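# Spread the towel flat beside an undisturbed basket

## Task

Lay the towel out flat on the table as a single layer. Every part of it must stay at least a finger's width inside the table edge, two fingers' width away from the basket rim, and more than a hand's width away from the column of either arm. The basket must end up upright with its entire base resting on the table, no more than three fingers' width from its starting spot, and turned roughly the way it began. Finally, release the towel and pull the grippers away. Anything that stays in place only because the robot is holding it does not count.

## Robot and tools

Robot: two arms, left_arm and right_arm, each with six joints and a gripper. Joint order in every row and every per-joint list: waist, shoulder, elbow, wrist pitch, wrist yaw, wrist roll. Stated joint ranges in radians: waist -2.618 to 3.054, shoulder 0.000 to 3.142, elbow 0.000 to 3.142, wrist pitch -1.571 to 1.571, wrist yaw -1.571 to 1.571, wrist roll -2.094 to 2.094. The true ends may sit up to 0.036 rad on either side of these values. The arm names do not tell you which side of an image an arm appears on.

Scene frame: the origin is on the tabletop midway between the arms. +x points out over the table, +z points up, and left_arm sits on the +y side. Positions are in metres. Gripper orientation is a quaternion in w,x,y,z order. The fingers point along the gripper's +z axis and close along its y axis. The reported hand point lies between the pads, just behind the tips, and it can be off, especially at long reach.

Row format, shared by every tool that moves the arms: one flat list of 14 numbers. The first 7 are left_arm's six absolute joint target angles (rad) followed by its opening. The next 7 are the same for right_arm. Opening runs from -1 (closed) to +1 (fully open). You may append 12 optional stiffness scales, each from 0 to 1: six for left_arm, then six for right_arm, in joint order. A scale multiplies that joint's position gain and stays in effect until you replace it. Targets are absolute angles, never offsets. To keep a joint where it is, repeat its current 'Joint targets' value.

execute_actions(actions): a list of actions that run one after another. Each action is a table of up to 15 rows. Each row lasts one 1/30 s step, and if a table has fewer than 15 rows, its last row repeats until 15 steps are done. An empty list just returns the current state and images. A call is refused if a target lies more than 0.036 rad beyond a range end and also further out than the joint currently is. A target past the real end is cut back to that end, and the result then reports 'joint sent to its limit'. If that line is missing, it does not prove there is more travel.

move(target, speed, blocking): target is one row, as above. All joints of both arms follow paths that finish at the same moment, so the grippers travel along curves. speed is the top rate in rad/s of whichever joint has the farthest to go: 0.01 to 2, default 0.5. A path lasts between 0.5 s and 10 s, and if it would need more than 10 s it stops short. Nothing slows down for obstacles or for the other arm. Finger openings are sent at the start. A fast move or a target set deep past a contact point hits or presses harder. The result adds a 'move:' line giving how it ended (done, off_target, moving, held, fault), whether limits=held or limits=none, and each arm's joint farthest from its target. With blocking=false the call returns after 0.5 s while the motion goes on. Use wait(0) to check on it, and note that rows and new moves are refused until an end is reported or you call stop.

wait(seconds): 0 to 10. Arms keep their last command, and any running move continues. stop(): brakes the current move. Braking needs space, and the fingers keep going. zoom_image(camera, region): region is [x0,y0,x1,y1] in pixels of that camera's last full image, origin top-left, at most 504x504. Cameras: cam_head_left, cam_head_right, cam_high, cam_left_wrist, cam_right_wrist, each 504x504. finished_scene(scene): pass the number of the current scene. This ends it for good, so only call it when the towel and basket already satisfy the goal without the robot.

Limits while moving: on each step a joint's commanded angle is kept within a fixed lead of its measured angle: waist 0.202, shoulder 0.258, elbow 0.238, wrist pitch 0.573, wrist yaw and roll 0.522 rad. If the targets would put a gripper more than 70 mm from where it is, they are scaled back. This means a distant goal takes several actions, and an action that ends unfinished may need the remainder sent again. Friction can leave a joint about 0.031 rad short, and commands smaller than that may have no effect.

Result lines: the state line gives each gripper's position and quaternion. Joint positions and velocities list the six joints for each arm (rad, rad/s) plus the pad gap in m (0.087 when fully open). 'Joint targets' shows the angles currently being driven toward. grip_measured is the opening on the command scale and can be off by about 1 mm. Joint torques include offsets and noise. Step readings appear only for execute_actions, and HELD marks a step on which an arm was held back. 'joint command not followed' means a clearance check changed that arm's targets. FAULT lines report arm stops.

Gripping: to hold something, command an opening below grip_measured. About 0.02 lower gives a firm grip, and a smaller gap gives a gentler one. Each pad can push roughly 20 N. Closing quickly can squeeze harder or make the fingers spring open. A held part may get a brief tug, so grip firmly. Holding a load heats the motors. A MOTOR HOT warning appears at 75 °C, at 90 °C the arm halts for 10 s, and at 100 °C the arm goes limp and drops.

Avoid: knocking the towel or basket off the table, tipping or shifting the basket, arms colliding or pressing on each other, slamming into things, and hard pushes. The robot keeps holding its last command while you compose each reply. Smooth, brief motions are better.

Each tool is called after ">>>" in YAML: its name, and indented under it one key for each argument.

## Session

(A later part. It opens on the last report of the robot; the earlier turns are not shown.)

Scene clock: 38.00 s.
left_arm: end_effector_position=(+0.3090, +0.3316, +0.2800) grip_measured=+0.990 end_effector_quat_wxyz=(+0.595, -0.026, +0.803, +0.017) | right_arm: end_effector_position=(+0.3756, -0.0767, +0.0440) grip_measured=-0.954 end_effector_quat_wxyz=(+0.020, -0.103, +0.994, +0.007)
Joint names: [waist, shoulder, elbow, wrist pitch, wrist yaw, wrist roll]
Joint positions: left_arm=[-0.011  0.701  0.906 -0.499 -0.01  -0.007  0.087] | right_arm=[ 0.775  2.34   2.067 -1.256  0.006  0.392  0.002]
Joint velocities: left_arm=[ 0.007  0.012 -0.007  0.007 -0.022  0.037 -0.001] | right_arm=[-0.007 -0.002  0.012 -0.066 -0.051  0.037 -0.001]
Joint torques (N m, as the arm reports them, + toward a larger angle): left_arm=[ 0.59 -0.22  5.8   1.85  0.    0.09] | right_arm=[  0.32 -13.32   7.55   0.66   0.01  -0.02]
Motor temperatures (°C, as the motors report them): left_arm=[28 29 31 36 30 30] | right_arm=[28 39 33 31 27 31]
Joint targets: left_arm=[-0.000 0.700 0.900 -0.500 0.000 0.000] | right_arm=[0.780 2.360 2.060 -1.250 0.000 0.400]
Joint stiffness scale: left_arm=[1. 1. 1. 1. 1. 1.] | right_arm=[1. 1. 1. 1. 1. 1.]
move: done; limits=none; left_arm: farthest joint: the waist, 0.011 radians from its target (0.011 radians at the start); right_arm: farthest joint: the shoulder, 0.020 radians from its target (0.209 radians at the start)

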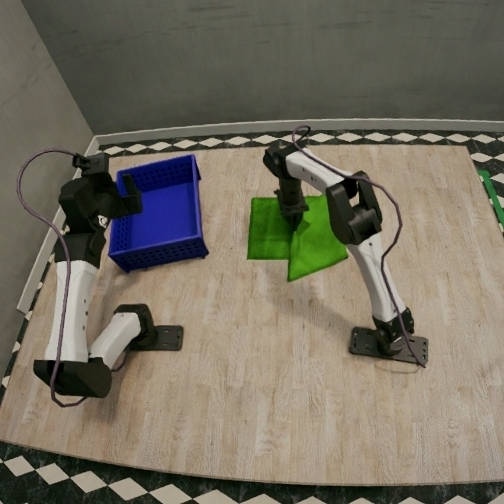

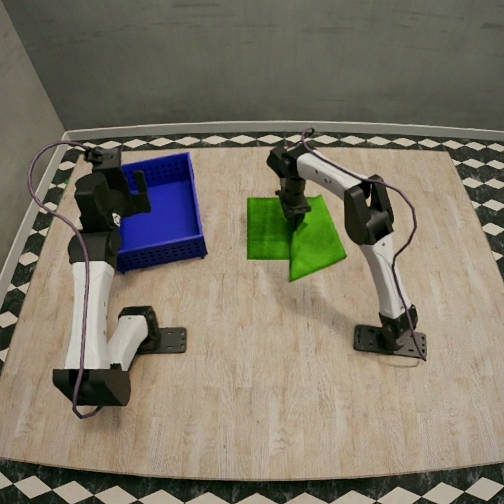

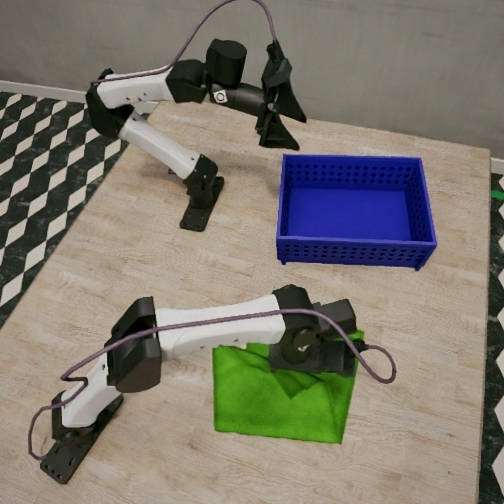

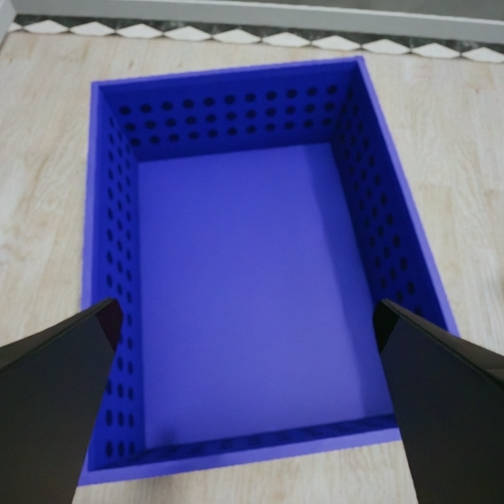

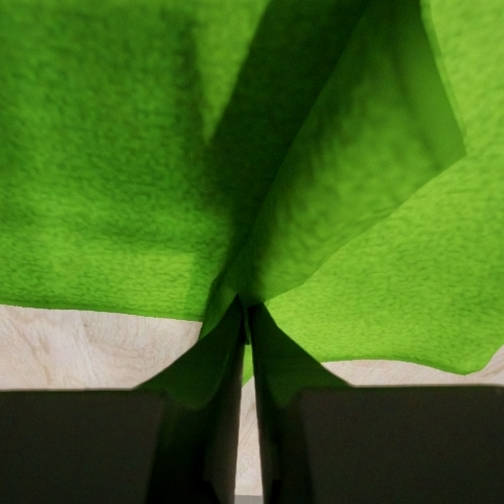

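>>> move:
  target: [0,0.7,0.9,-0.5,0,0,1, 0.78,2.36,2.06,-1.25,0,0.4,-0.2]

>>> move:
  target: [0,0.7,0.9,-0.5,0,0,1, 0.68,2.22,2.06,-1.38,0,0.4,-0.2]
  speed: 0.3

>>> zoom_image:
  camera: "cam_high"
  region: [190,280,400,470]

Scene clock: 39.23 s.
left_arm: end_effector_position=(+0.3090, +0.3316, +0.2800) grip_measured=+0.990 end_effector_quat_wxyz=(+0.595, -0.026, +0.803, +0.017) | right_arm: end_effector_position=(+0.3760, -0.0763, +0.0439) grip_measured=-0.200 end_effector_quat_wxyz=(+0.020, -0.103, +0.994, +0.008)
Joint names: [waist, shoulder, elbow, wrist pitch, wrist yaw, wrist roll]
Joint positions: left_arm=[-0.011  0.701  0.906 -0.499 -0.01  -0.007  0.087] | right_arm=[ 0.775  2.34   2.067 -1.255  0.006  0.393  0.035]
Joint velocities: left_arm=[-0.012  0.007 -0.002 -0.037  0.007 -0.007 -0.001] | right_arm=[ 0.002 -0.002  0.002 -0.066  0.051  0.007 -0.001]
Joint torques (N m, as the arm reports them, + toward a larger angle): left_arm=[ 0.56 -0.2   5.81  1.87  0.    0.09] | right_arm=[  0.28 -13.28   7.58   0.65   0.01  -0.02]
Motor temperatures (°C, as the motors report them): left_arm=[28 29 31 36 30 30] | right_arm=[28 39 33 31 27 31]
Joint targets: left_arm=[-0.000 0.700 0.900 -0.500 -0.000 -0.000] | right_arm=[0.780 2.360 2.060 -1.250 0.000 0.400]
Joint stiffness scale: left_arm=[1. 1. 1. 1. 1. 1.] | right_arm=[1. 1. 1. 1. 1. 1.]
move: done; limits=none; left_arm: farthest joint: the waist, 0.011 radians from its target (0.011 radians at the start); right_arm: farthest joint: the shoulder, 0.020 radians from its target (0.020 radians at the start)

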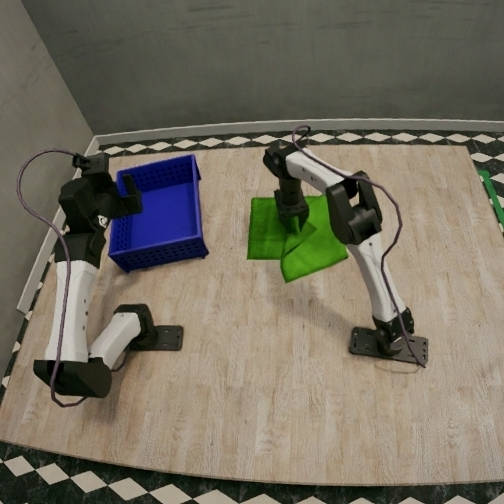

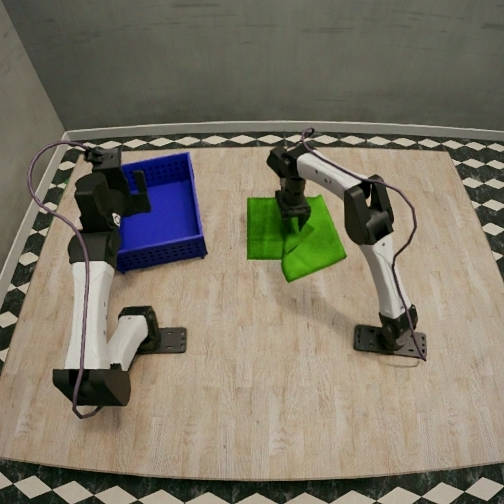

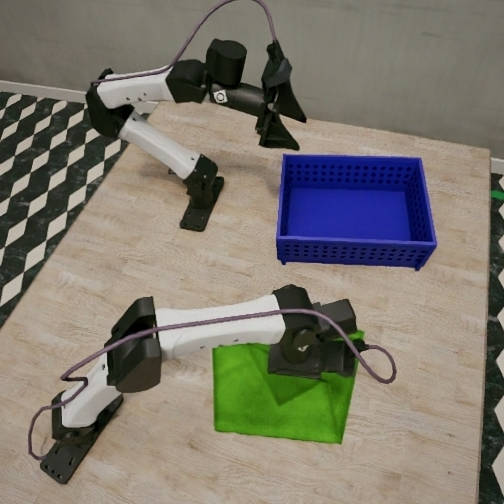

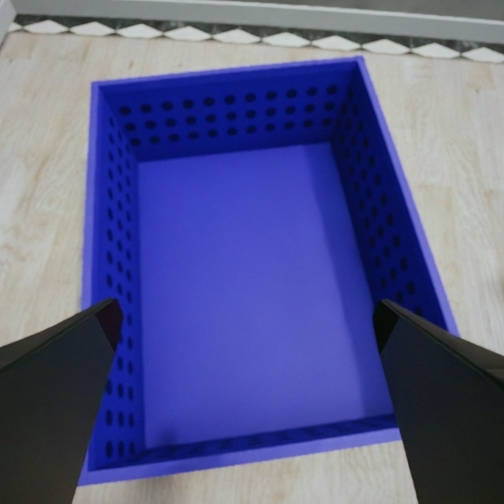

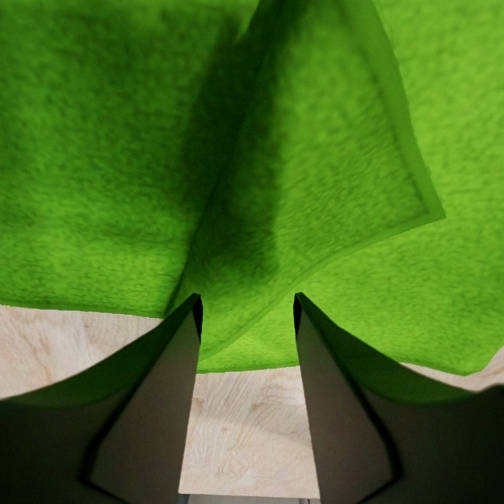

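Scene clock: 40.30 s.
left_arm: end_effector_position=(+0.3090, +0.3316, +0.2800) grip_measured=+0.990 end_effector_quat_wxyz=(+0.595, -0.026, +0.803, +0.017) | right_arm: end_effector_position=(+0.3776, -0.1200, +0.0954) grip_measured=-0.200 end_effector_quat_wxyz=(+0.025, -0.057, +0.998, +0.009)
Joint names: [waist, shoulder, elbow, wrist pitch, wrist yaw, wrist roll]
Joint positions: left_arm=[-0.011  0.701  0.906 -0.499 -0.01  -0.007  0.087] | right_arm=[ 0.684  2.218  2.067 -1.367  0.006  0.393  0.035]
Joint velocities: left_arm=[-0.007 -0.007 -0.017  0.051  0.022  0.051  0.   ] | right_arm=[ 0.022  0.002 -0.017 -0.037  0.037 -0.007 -0.002]
Joint torques (N m, as the arm reports them, + toward a larger angle): left_arm=[ 0.61 -0.14  5.74  1.88 -0.01  0.09] | right_arm=[ -0.43 -13.81   7.58   0.47   0.    -0.04]
Motor temperatures (°C, as the motors report them): left_arm=[28 29 31 36 30 30] | right_arm=[28 39 33 31 27 31]
Joint targets: left_arm=[0.000 0.700 0.900 -0.500 0.000 -0.000] | right_arm=[0.680 2.220 2.060 -1.380 0.000 0.400]
Joint stiffness scale: left_arm=[1. 1. 1. 1. 1. 1.] | right_arm=[1. 1. 1. 1. 1. 1.]
move: done; limits=none; left_arm: farthest joint: the waist, 0.011 radians from its target (0.011 radians at the start); right_arm: farthest joint: the wrist pitch, 0.013 radians from its target (0.125 radians at the start)

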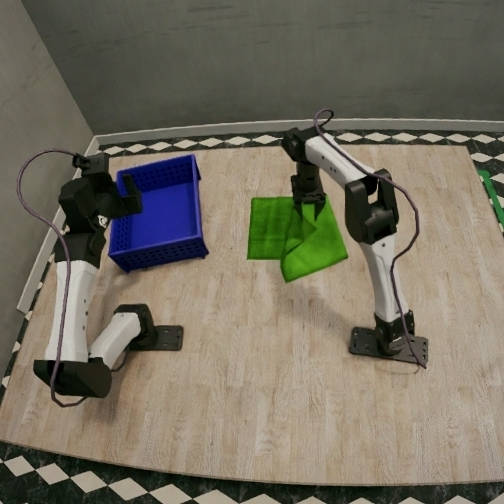

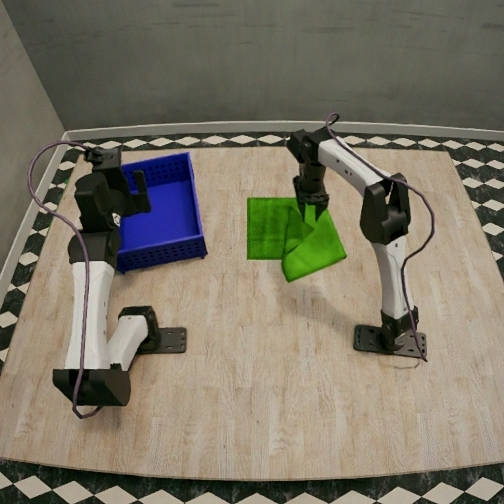

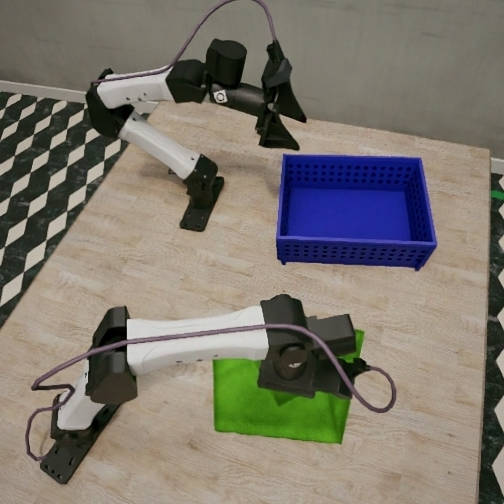

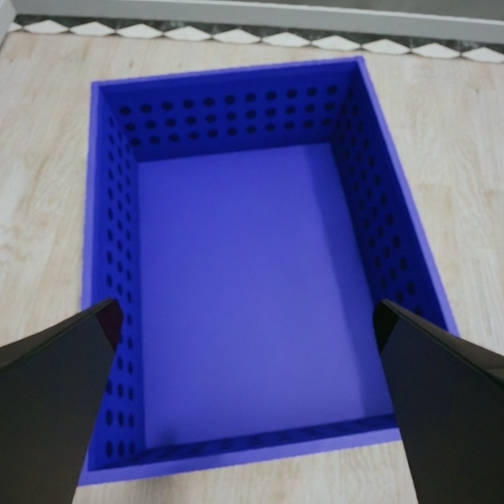

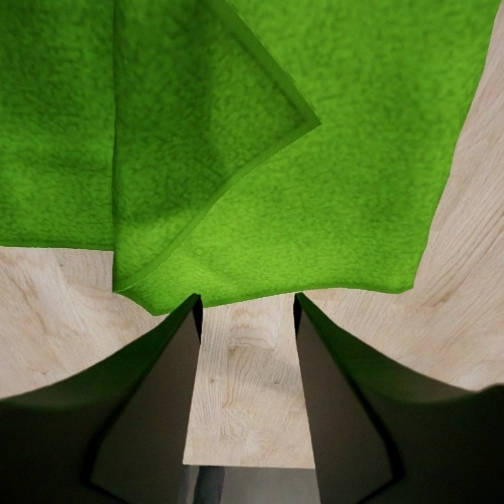

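Region (190, 280, 400, 470) of cam_high's 504x504 image, scaled by 2.400, with more detail than that image has; it fills the top 456 rows of this view, and the rest is white.

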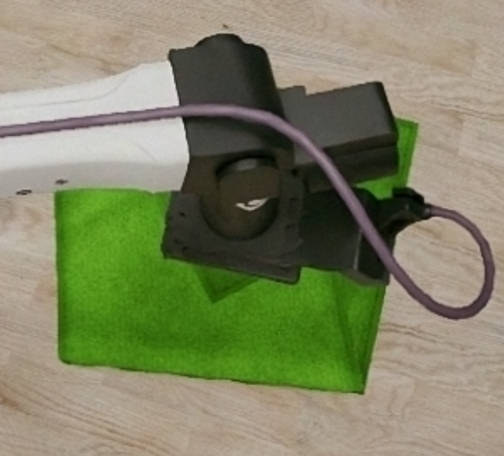

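>>> move:
  target: [0,0.7,0.9,-0.5,0,0,1, 0.62,2.36,2.02,-1.255,0,0.4,-0.45]
  speed: 0.3

Scene clock: 42.03 s.
left_arm: end_effector_position=(+0.3090, +0.3316, +0.2800) grip_measured=+0.990 end_effector_quat_wxyz=(+0.595, -0.026, +0.803, +0.017) | right_arm: end_effector_position=(+0.4001, -0.1343, +0.0345) grip_measured=-0.450 end_effector_quat_wxyz=(+0.001, -0.029, +1.000, -0.003)
Joint names: [waist, shoulder, elbow, wrist pitch, wrist yaw, wrist roll]
Joint positions: left_arm=[-0.011  0.701  0.906 -0.499 -0.01  -0.007  0.087] | right_arm=[ 0.628  2.346  2.035 -1.261  0.006  0.393  0.024]
Joint velocities: left_arm=[-0.002 -0.012  0.007  0.007 -0.022 -0.066 -0.001] | right_arm=[ 0.007 -0.007  0.002  0.007  0.007  0.037  0.   ]
Joint torques (N m, as the arm reports them, + toward a larger angle): left_arm=[ 0.56 -0.18  5.86  1.86 -0.02  0.1 ] | right_arm=[ -0.79 -13.88   6.69   0.54   0.01  -0.03]
Motor temperatures (°C, as the motors report them): left_arm=[28 29 31 36 30 30] | right_arm=[28 40 33 31 27 31]
Joint targets: left_arm=[0.000 0.700 0.900 -0.500 0.000 0.000] | right_arm=[0.620 2.360 2.020 -1.255 0.000 0.400]
Joint stiffness scale: left_arm=[1. 1. 1. 1. 1. 1.] | right_arm=[1. 1. 1. 1. 1. 1.]
move: done; limits=none; left_arm: farthest joint: the waist, 0.011 radians from its target (0.011 radians at the start); right_arm: farthest joint: the elbow, 0.015 radians from its target (0.047 radians at the start)

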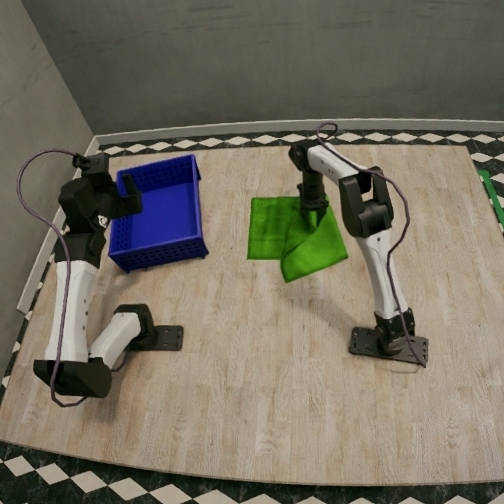

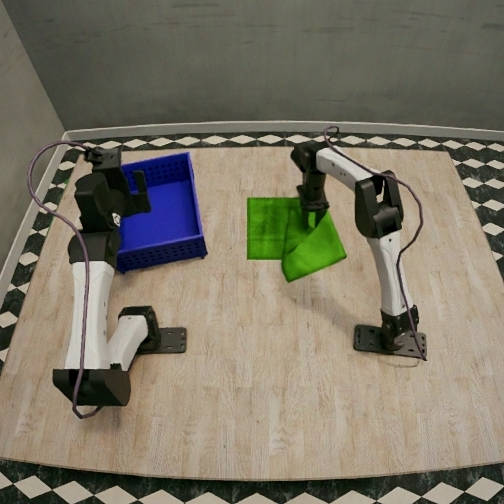

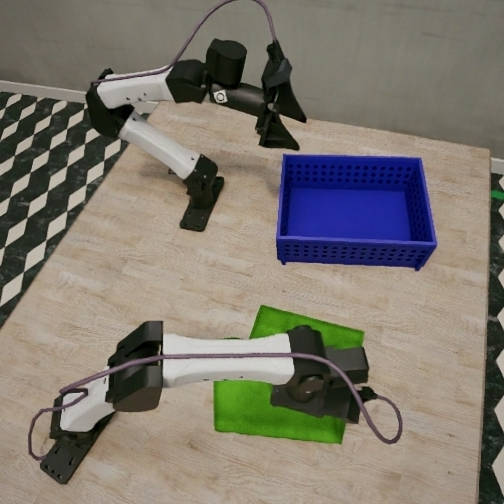

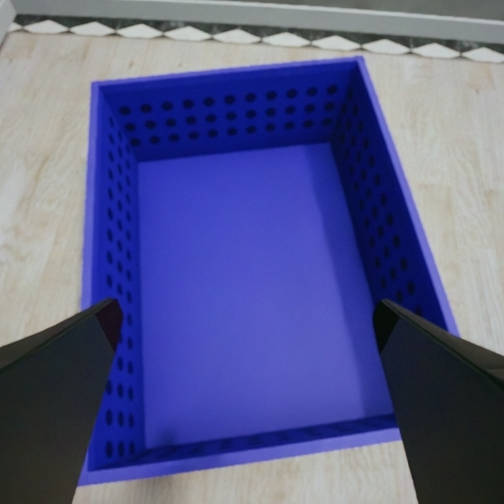

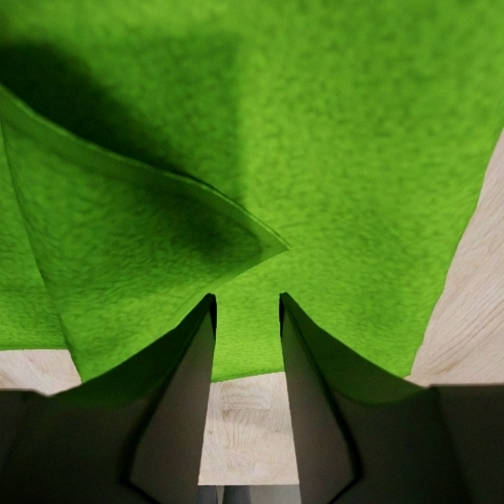

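>>> move:
  target: [0,0.7,0.9,-0.5,0,0,1, 0.65,2.42,2.02,-1.235,0,0.4,-0.45]
  speed: 0.12

>>> move:
  target: [0,0.7,0.9,-0.5,0,0,1, 0.65,2.42,2.02,-1.235,0,0.4,-1]

>>> move:
  target: [0,0.7,0.9,-0.5,0,0,1, 0.6,2.24,2.06,-1.36,0,0.4,-1]
  speed: 0.2

Scene clock: 43.47 s.
left_arm: end_effector_position=(+0.3090, +0.3316, +0.2800) grip_measured=+0.990 end_effector_quat_wxyz=(+0.595, -0.026, +0.803, +0.017) | right_arm: end_effector_position=(+0.3981, -0.1305, +0.0137) grip_measured=-0.450 end_effector_quat_wxyz=(-0.014, -0.035, +0.999, -0.010)
Joint names: [waist, shoulder, elbow, wrist pitch, wrist yaw, wrist roll]
Joint positions: left_arm=[-0.011  0.701  0.906 -0.499 -0.01  -0.007  0.087] | right_arm=[ 0.638  2.397  2.035 -1.243  0.006  0.393  0.024]
Joint velocities: left_arm=[-0.012  0.007 -0.007 -0.007  0.022  0.007 -0.001] | right_arm=[ 0.002 -0.002  0.007 -0.022 -0.007 -0.022  0.   ]
Joint torques (N m, as the arm reports them, + toward a larger angle): left_arm=[ 0.63 -0.3   5.8   1.86 -0.01  0.08] | right_arm=[  0.92 -13.28   6.64   0.54   0.01  -0.04]
Motor temperatures (°C, as the motors report them): left_arm=[28 29 32 36 30 30] | right_arm=[28 40 33 31 27 31]
Joint targets: left_arm=[-0.000 0.700 0.900 -0.500 -0.000 0.000] | right_arm=[0.650 2.420 2.020 -1.235 0.000 0.400]
Joint stiffness scale: left_arm=[1. 1. 1. 1. 1. 1.] | right_arm=[1. 1. 1. 1. 1. 1.]
move: off_target (right_arm); limits=none; left_arm: farthest joint: the waist, 0.011 radians from its target (0.011 radians at the start); right_arm: farthest joint: the shoulder, 0.023 radians from its target (0.074 radians at the start)

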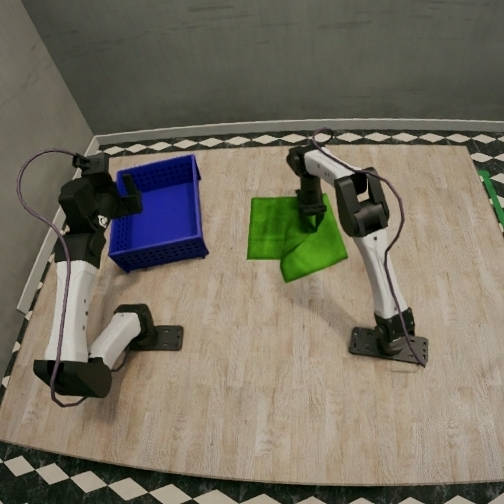

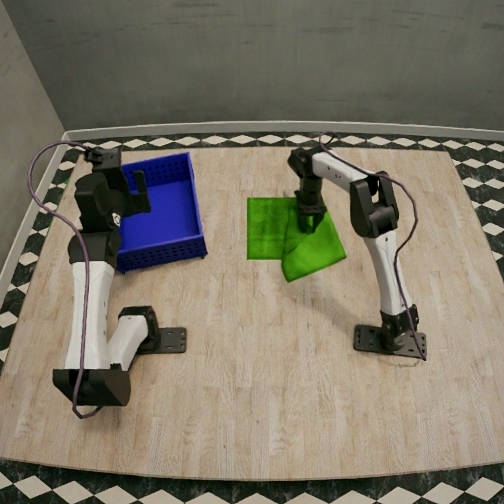

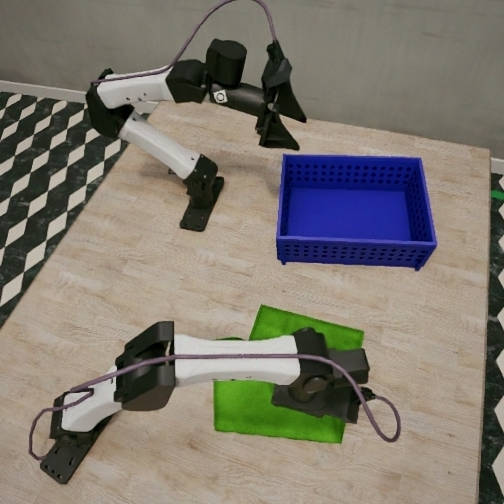

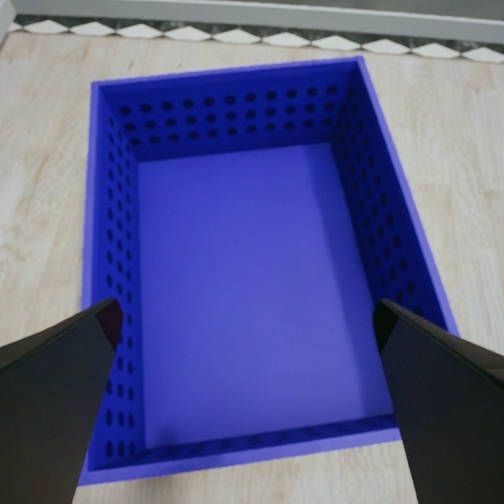

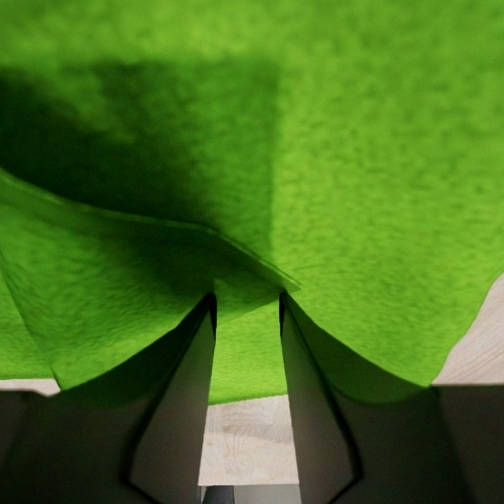

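Scene clock: 44.17 s.
left_arm: end_effector_position=(+0.3090, +0.3316, +0.2800) grip_measured=+0.990 end_effector_quat_wxyz=(+0.595, -0.026, +0.803, +0.017) | right_arm: end_effector_position=(+0.3980, -0.1305, +0.0137) grip_measured=-0.993 end_effector_quat_wxyz=(-0.014, -0.034, +0.999, -0.010)
Joint names: [waist, shoulder, elbow, wrist pitch, wrist yaw, wrist roll]
Joint positions: left_arm=[-0.011  0.701  0.906 -0.499 -0.01  -0.007  0.087] | right_arm=[ 0.638  2.397  2.035 -1.243  0.006  0.394  0.   ]
Joint velocities: left_arm=[-0.002  0.012  0.002 -0.051  0.007  0.037 -0.001] | right_arm=[-0.012  0.002 -0.007  0.037  0.022 -0.007 -0.   ]
Joint torques (N m, as the arm reports them, + toward a larger angle): left_arm=[ 0.54 -0.2   5.92  1.86 -0.01  0.1 ] | right_arm=[  0.86 -13.27   6.68   0.51   0.01  -0.04]
Motor temperatures (°C, as the motors report them): left_arm=[28 29 32 36 30 30] | right_arm=[28 40 33 31 27 31]
Joint targets: left_arm=[-0.000 0.700 0.900 -0.500 0.000 -0.000] | right_arm=[0.650 2.420 2.020 -1.235 0.000 0.400]
Joint stiffness scale: left_arm=[1. 1. 1. 1. 1. 1.] | right_arm=[1. 1. 1. 1. 1. 1.]
move: off_target (right_arm); limits=none; left_arm: farthest joint: the waist, 0.011 radians from its target (0.011 radians at the start); right_arm: farthest joint: the shoulder, 0.023 radians from its target (0.023 radians at the start)

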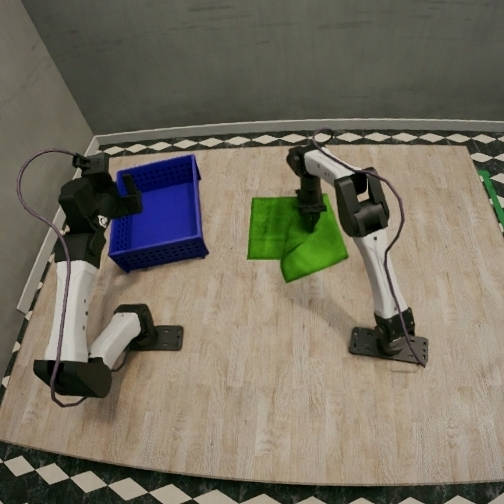

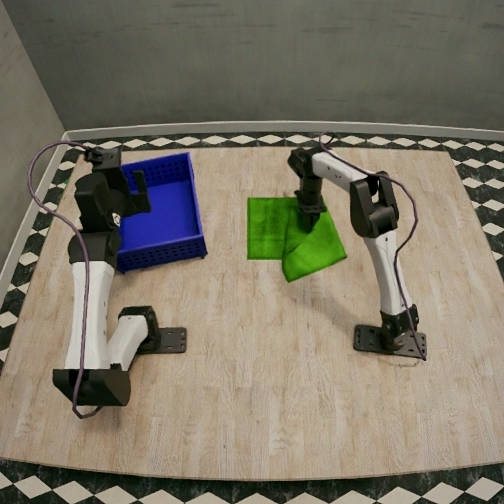

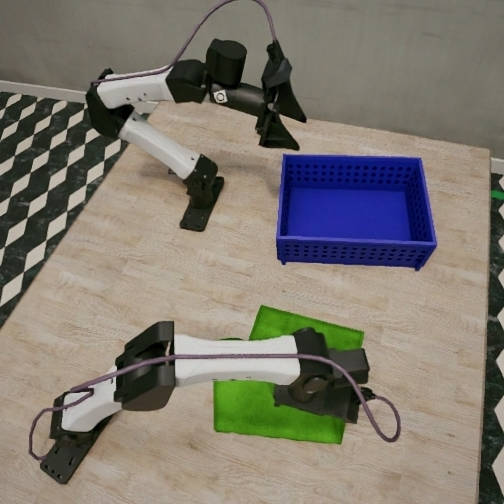

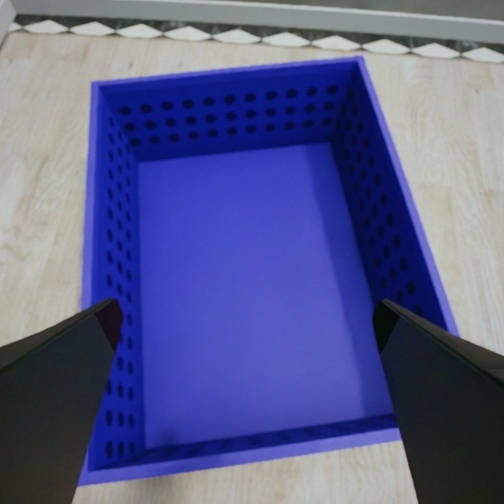

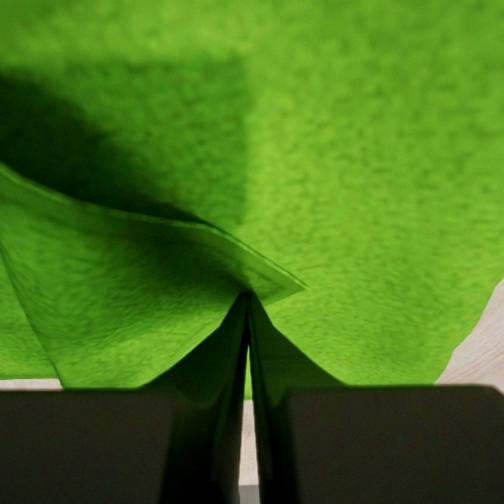

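Scene clock: 45.50 s.
left_arm: end_effector_position=(+0.3090, +0.3316, +0.2800) grip_measured=+0.990 end_effector_quat_wxyz=(+0.595, -0.026, +0.803, +0.017) | right_arm: end_effector_position=(+0.3926, -0.1450, +0.0823) grip_measured=-0.994 end_effector_quat_wxyz=(+0.017, -0.021, +1.000, +0.004)
Joint names: [waist, shoulder, elbow, wrist pitch, wrist yaw, wrist roll]
Joint positions: left_arm=[-0.011  0.701  0.906 -0.499 -0.01  -0.007  0.087] | right_arm=[ 0.612  2.241  2.052 -1.347  0.006  0.394  0.   ]
Joint velocities: left_arm=[-0.002 -0.002  0.002 -0.037 -0.095  0.007 -0.   ] | right_arm=[-0.022  0.002 -0.002 -0.051  0.007  0.007  0.001]
Joint torques (N m, as the arm reports them, + toward a larger angle): left_arm=[ 0.6  -0.2   5.86  1.86  0.    0.1 ] | right_arm=[ -1.09 -14.21   8.92   0.43   0.01  -0.04]
Motor temperatures (°C, as the motors report them): left_arm=[28 29 32 36 30 30] | right_arm=[28 41 33 31 27 31]
Joint targets: left_arm=[-0.000 0.700 0.900 -0.500 -0.000 -0.000] | right_arm=[0.600 2.240 2.060 -1.360 -0.000 0.400]
Joint stiffness scale: left_arm=[1. 1. 1. 1. 1. 1.] | right_arm=[1. 1. 1. 1. 1. 1.]
move: done; limits=none; left_arm: farthest joint: the waist, 0.011 radians from its target (0.011 radians at the start); right_arm: farthest joint: the wrist pitch, 0.013 radians from its target (0.117 radians at the start)

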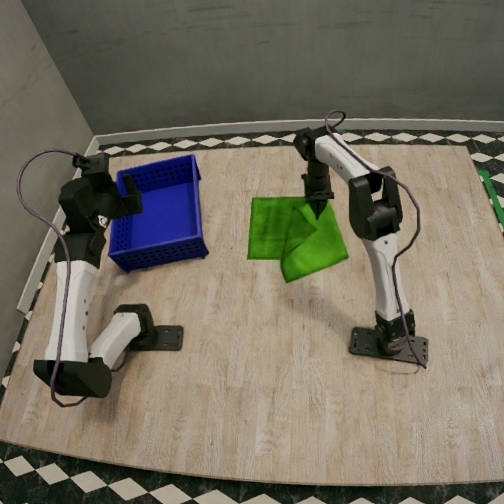

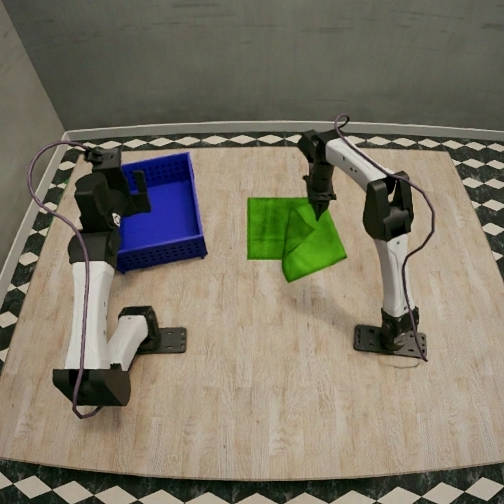

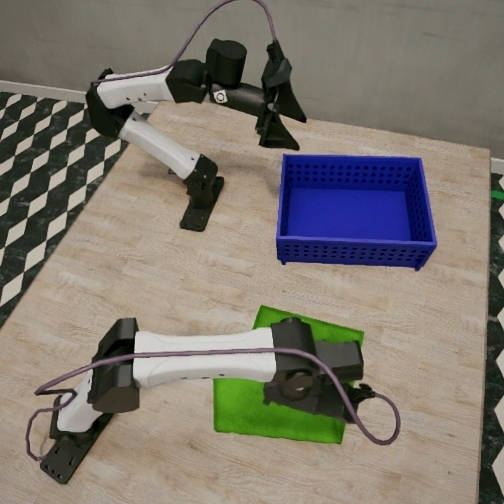

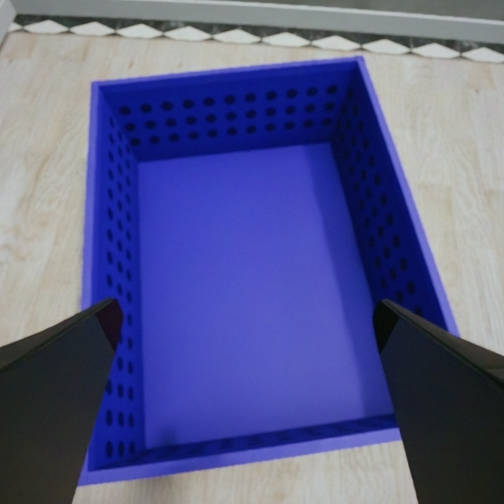

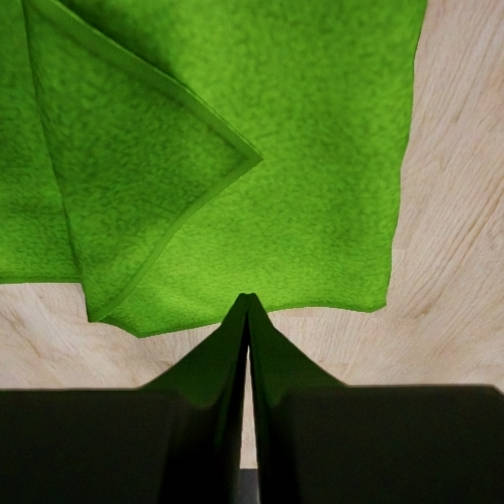

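Missed; press more, wider.

>>> move:
  target: [0,0.7,0.9,-0.5,0,0,1, 0.66,2.445,2.02,-1.215,0,0.4,-0.2]
  speed: 0.15

>>> move:
  target: [0,0.7,0.9,-0.5,0,0,1, 0.66,2.445,2.02,-1.215,0,0.4,-1]

Scene clock: 47.57 s.
left_arm: end_effector_position=(+0.3090, +0.3316, +0.2800) grip_measured=+0.990 end_effector_quat_wxyz=(+0.595, -0.026, +0.803, +0.017) | right_arm: end_effector_position=(+0.4011, -0.1259, +0.0123) grip_measured=-0.200 end_effector_quat_wxyz=(-0.008, -0.038, +0.999, -0.007)
Joint names: [waist, shoulder, elbow, wrist pitch, wrist yaw, wrist roll]
Joint positions: left_arm=[-0.011  0.701  0.906 -0.499 -0.01  -0.007  0.087] | right_arm=[ 0.644  2.406  2.048 -1.234  0.006  0.394  0.035]
Joint velocities: left_arm=[-0.012 -0.007 -0.012 -0.007  0.037 -0.022 -0.001] | right_arm=[ 0.002 -0.007 -0.012  0.037  0.007 -0.037 -0.001]
Joint torques (N m, as the arm reports them, + toward a larger angle): left_arm=[ 0.61 -0.25  5.83  1.87 -0.01  0.09] | right_arm=[  1.12 -12.07   5.48   0.7    0.01  -0.04]
Motor temperatures (°C, as the motors report them): left_arm=[28 29 32 37 30 30] | right_arm=[28 41 34 31 27 31]
Joint targets: left_arm=[-0.000 0.700 0.900 -0.500 -0.000 0.000] | right_arm=[0.660 2.445 2.020 -1.215 -0.000 0.400]
Joint stiffness scale: left_arm=[1. 1. 1. 1. 1. 1.] | right_arm=[1. 1. 1. 1. 1. 1.]
move: off_target (right_arm); limits=none; left_arm: farthest joint: the waist, 0.011 radians from its target (0.011 radians at the start); right_arm: farthest joint: the shoulder, 0.039 radians from its target (0.204 radians at the start)

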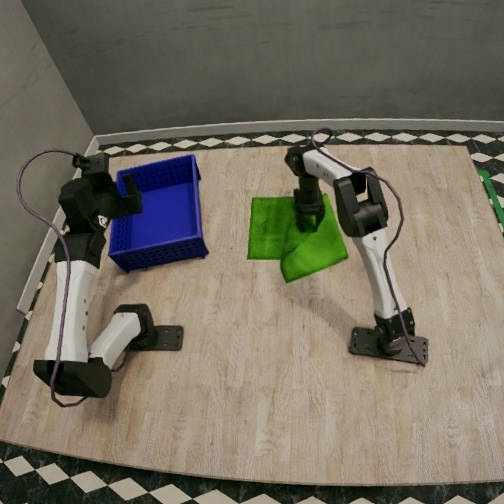

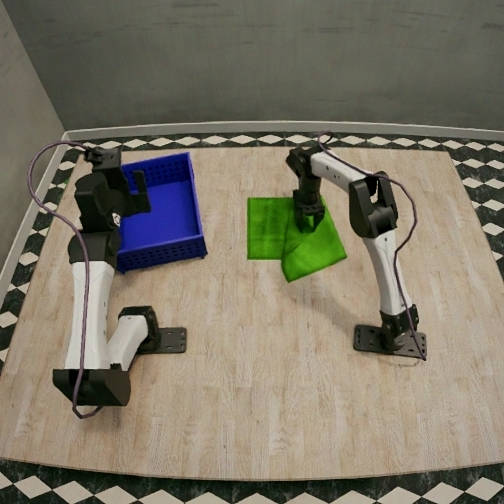

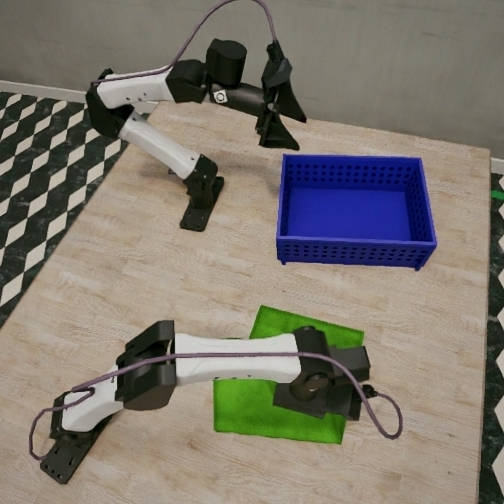

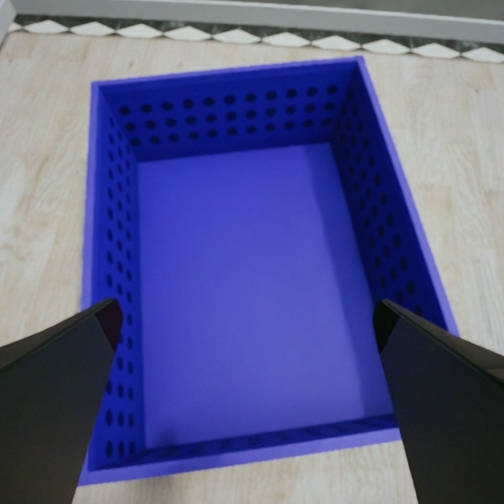

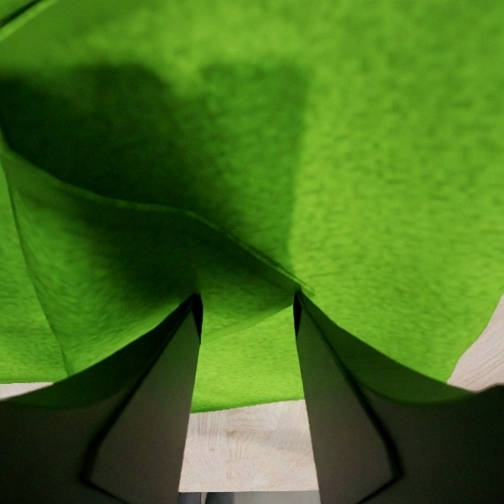

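Scene clock: 48.27 s.
left_arm: end_effector_position=(+0.3090, +0.3316, +0.2800) grip_measured=+0.990 end_effector_quat_wxyz=(+0.595, -0.026, +0.803, +0.017) | right_arm: end_effector_position=(+0.4010, -0.1257, +0.0155) grip_measured=-0.961 end_effector_quat_wxyz=(-0.007, -0.038, +0.999, -0.005)
Joint names: [waist, shoulder, elbow, wrist pitch, wrist yaw, wrist roll]
Joint positions: left_arm=[-0.011  0.701  0.906 -0.499 -0.01  -0.007  0.087] | right_arm=[ 0.644  2.398  2.048 -1.237  0.004  0.394  0.002]
Joint velocities: left_arm=[ 0.002  0.002 -0.007 -0.037 -0.007 -0.051 -0.   ] | right_arm=[ 0.007  0.007 -0.007 -0.081 -0.007 -0.037 -0.001]
Joint torques (N m, as the arm reports them, + toward a larger angle): left_arm=[ 0.58 -0.24  5.83  1.84 -0.01  0.09] | right_arm=[  1.1  -11.39   5.54   0.73   0.02  -0.04]
Motor temperatures (°C, as the motors report them): left_arm=[28 29 32 37 30 30] | right_arm=[28 41 34 31 27 31]
Joint targets: left_arm=[0.000 0.700 0.900 -0.500 0.000 0.000] | right_arm=[0.660 2.445 2.020 -1.215 0.000 0.400]
Joint stiffness scale: left_arm=[1. 1. 1. 1. 1. 1.] | right_arm=[1. 1. 1. 1. 1. 1.]
move: off_target (right_arm); limits=none; left_arm: farthest joint: the waist, 0.011 radians from its target (0.011 radians at the start); right_arm: farthest joint: the shoulder, 0.047 radians from its target (0.039 radians at the start)

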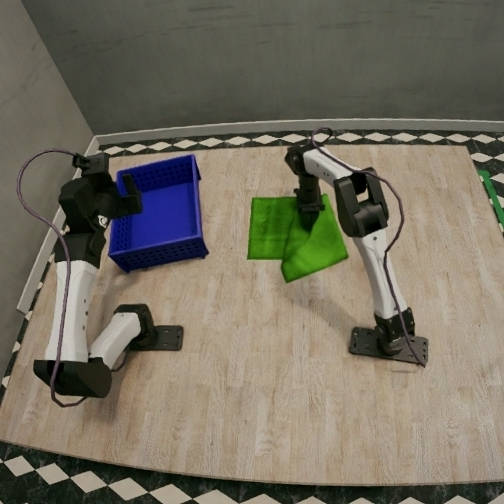

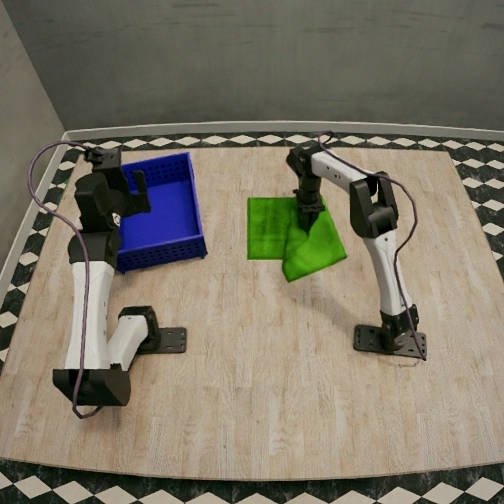

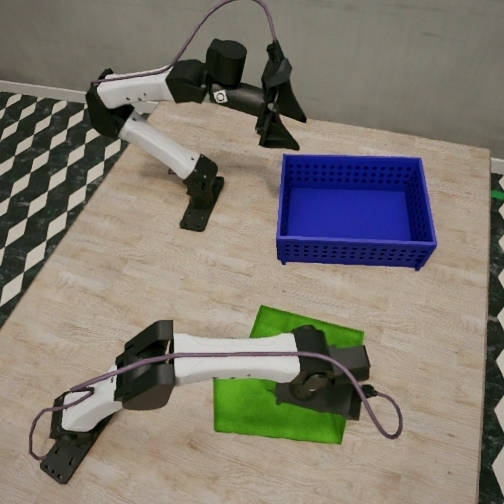

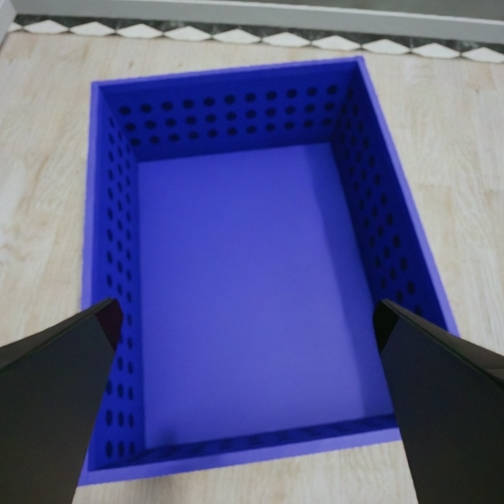

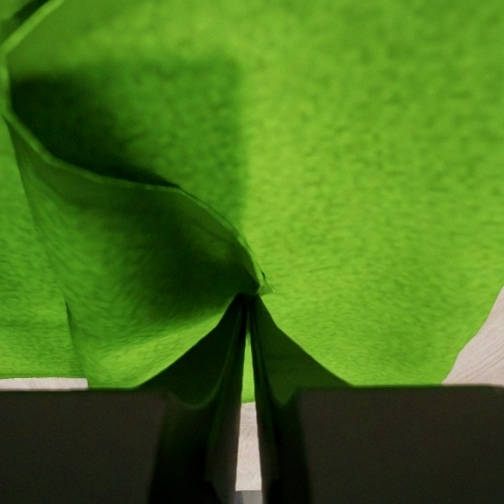

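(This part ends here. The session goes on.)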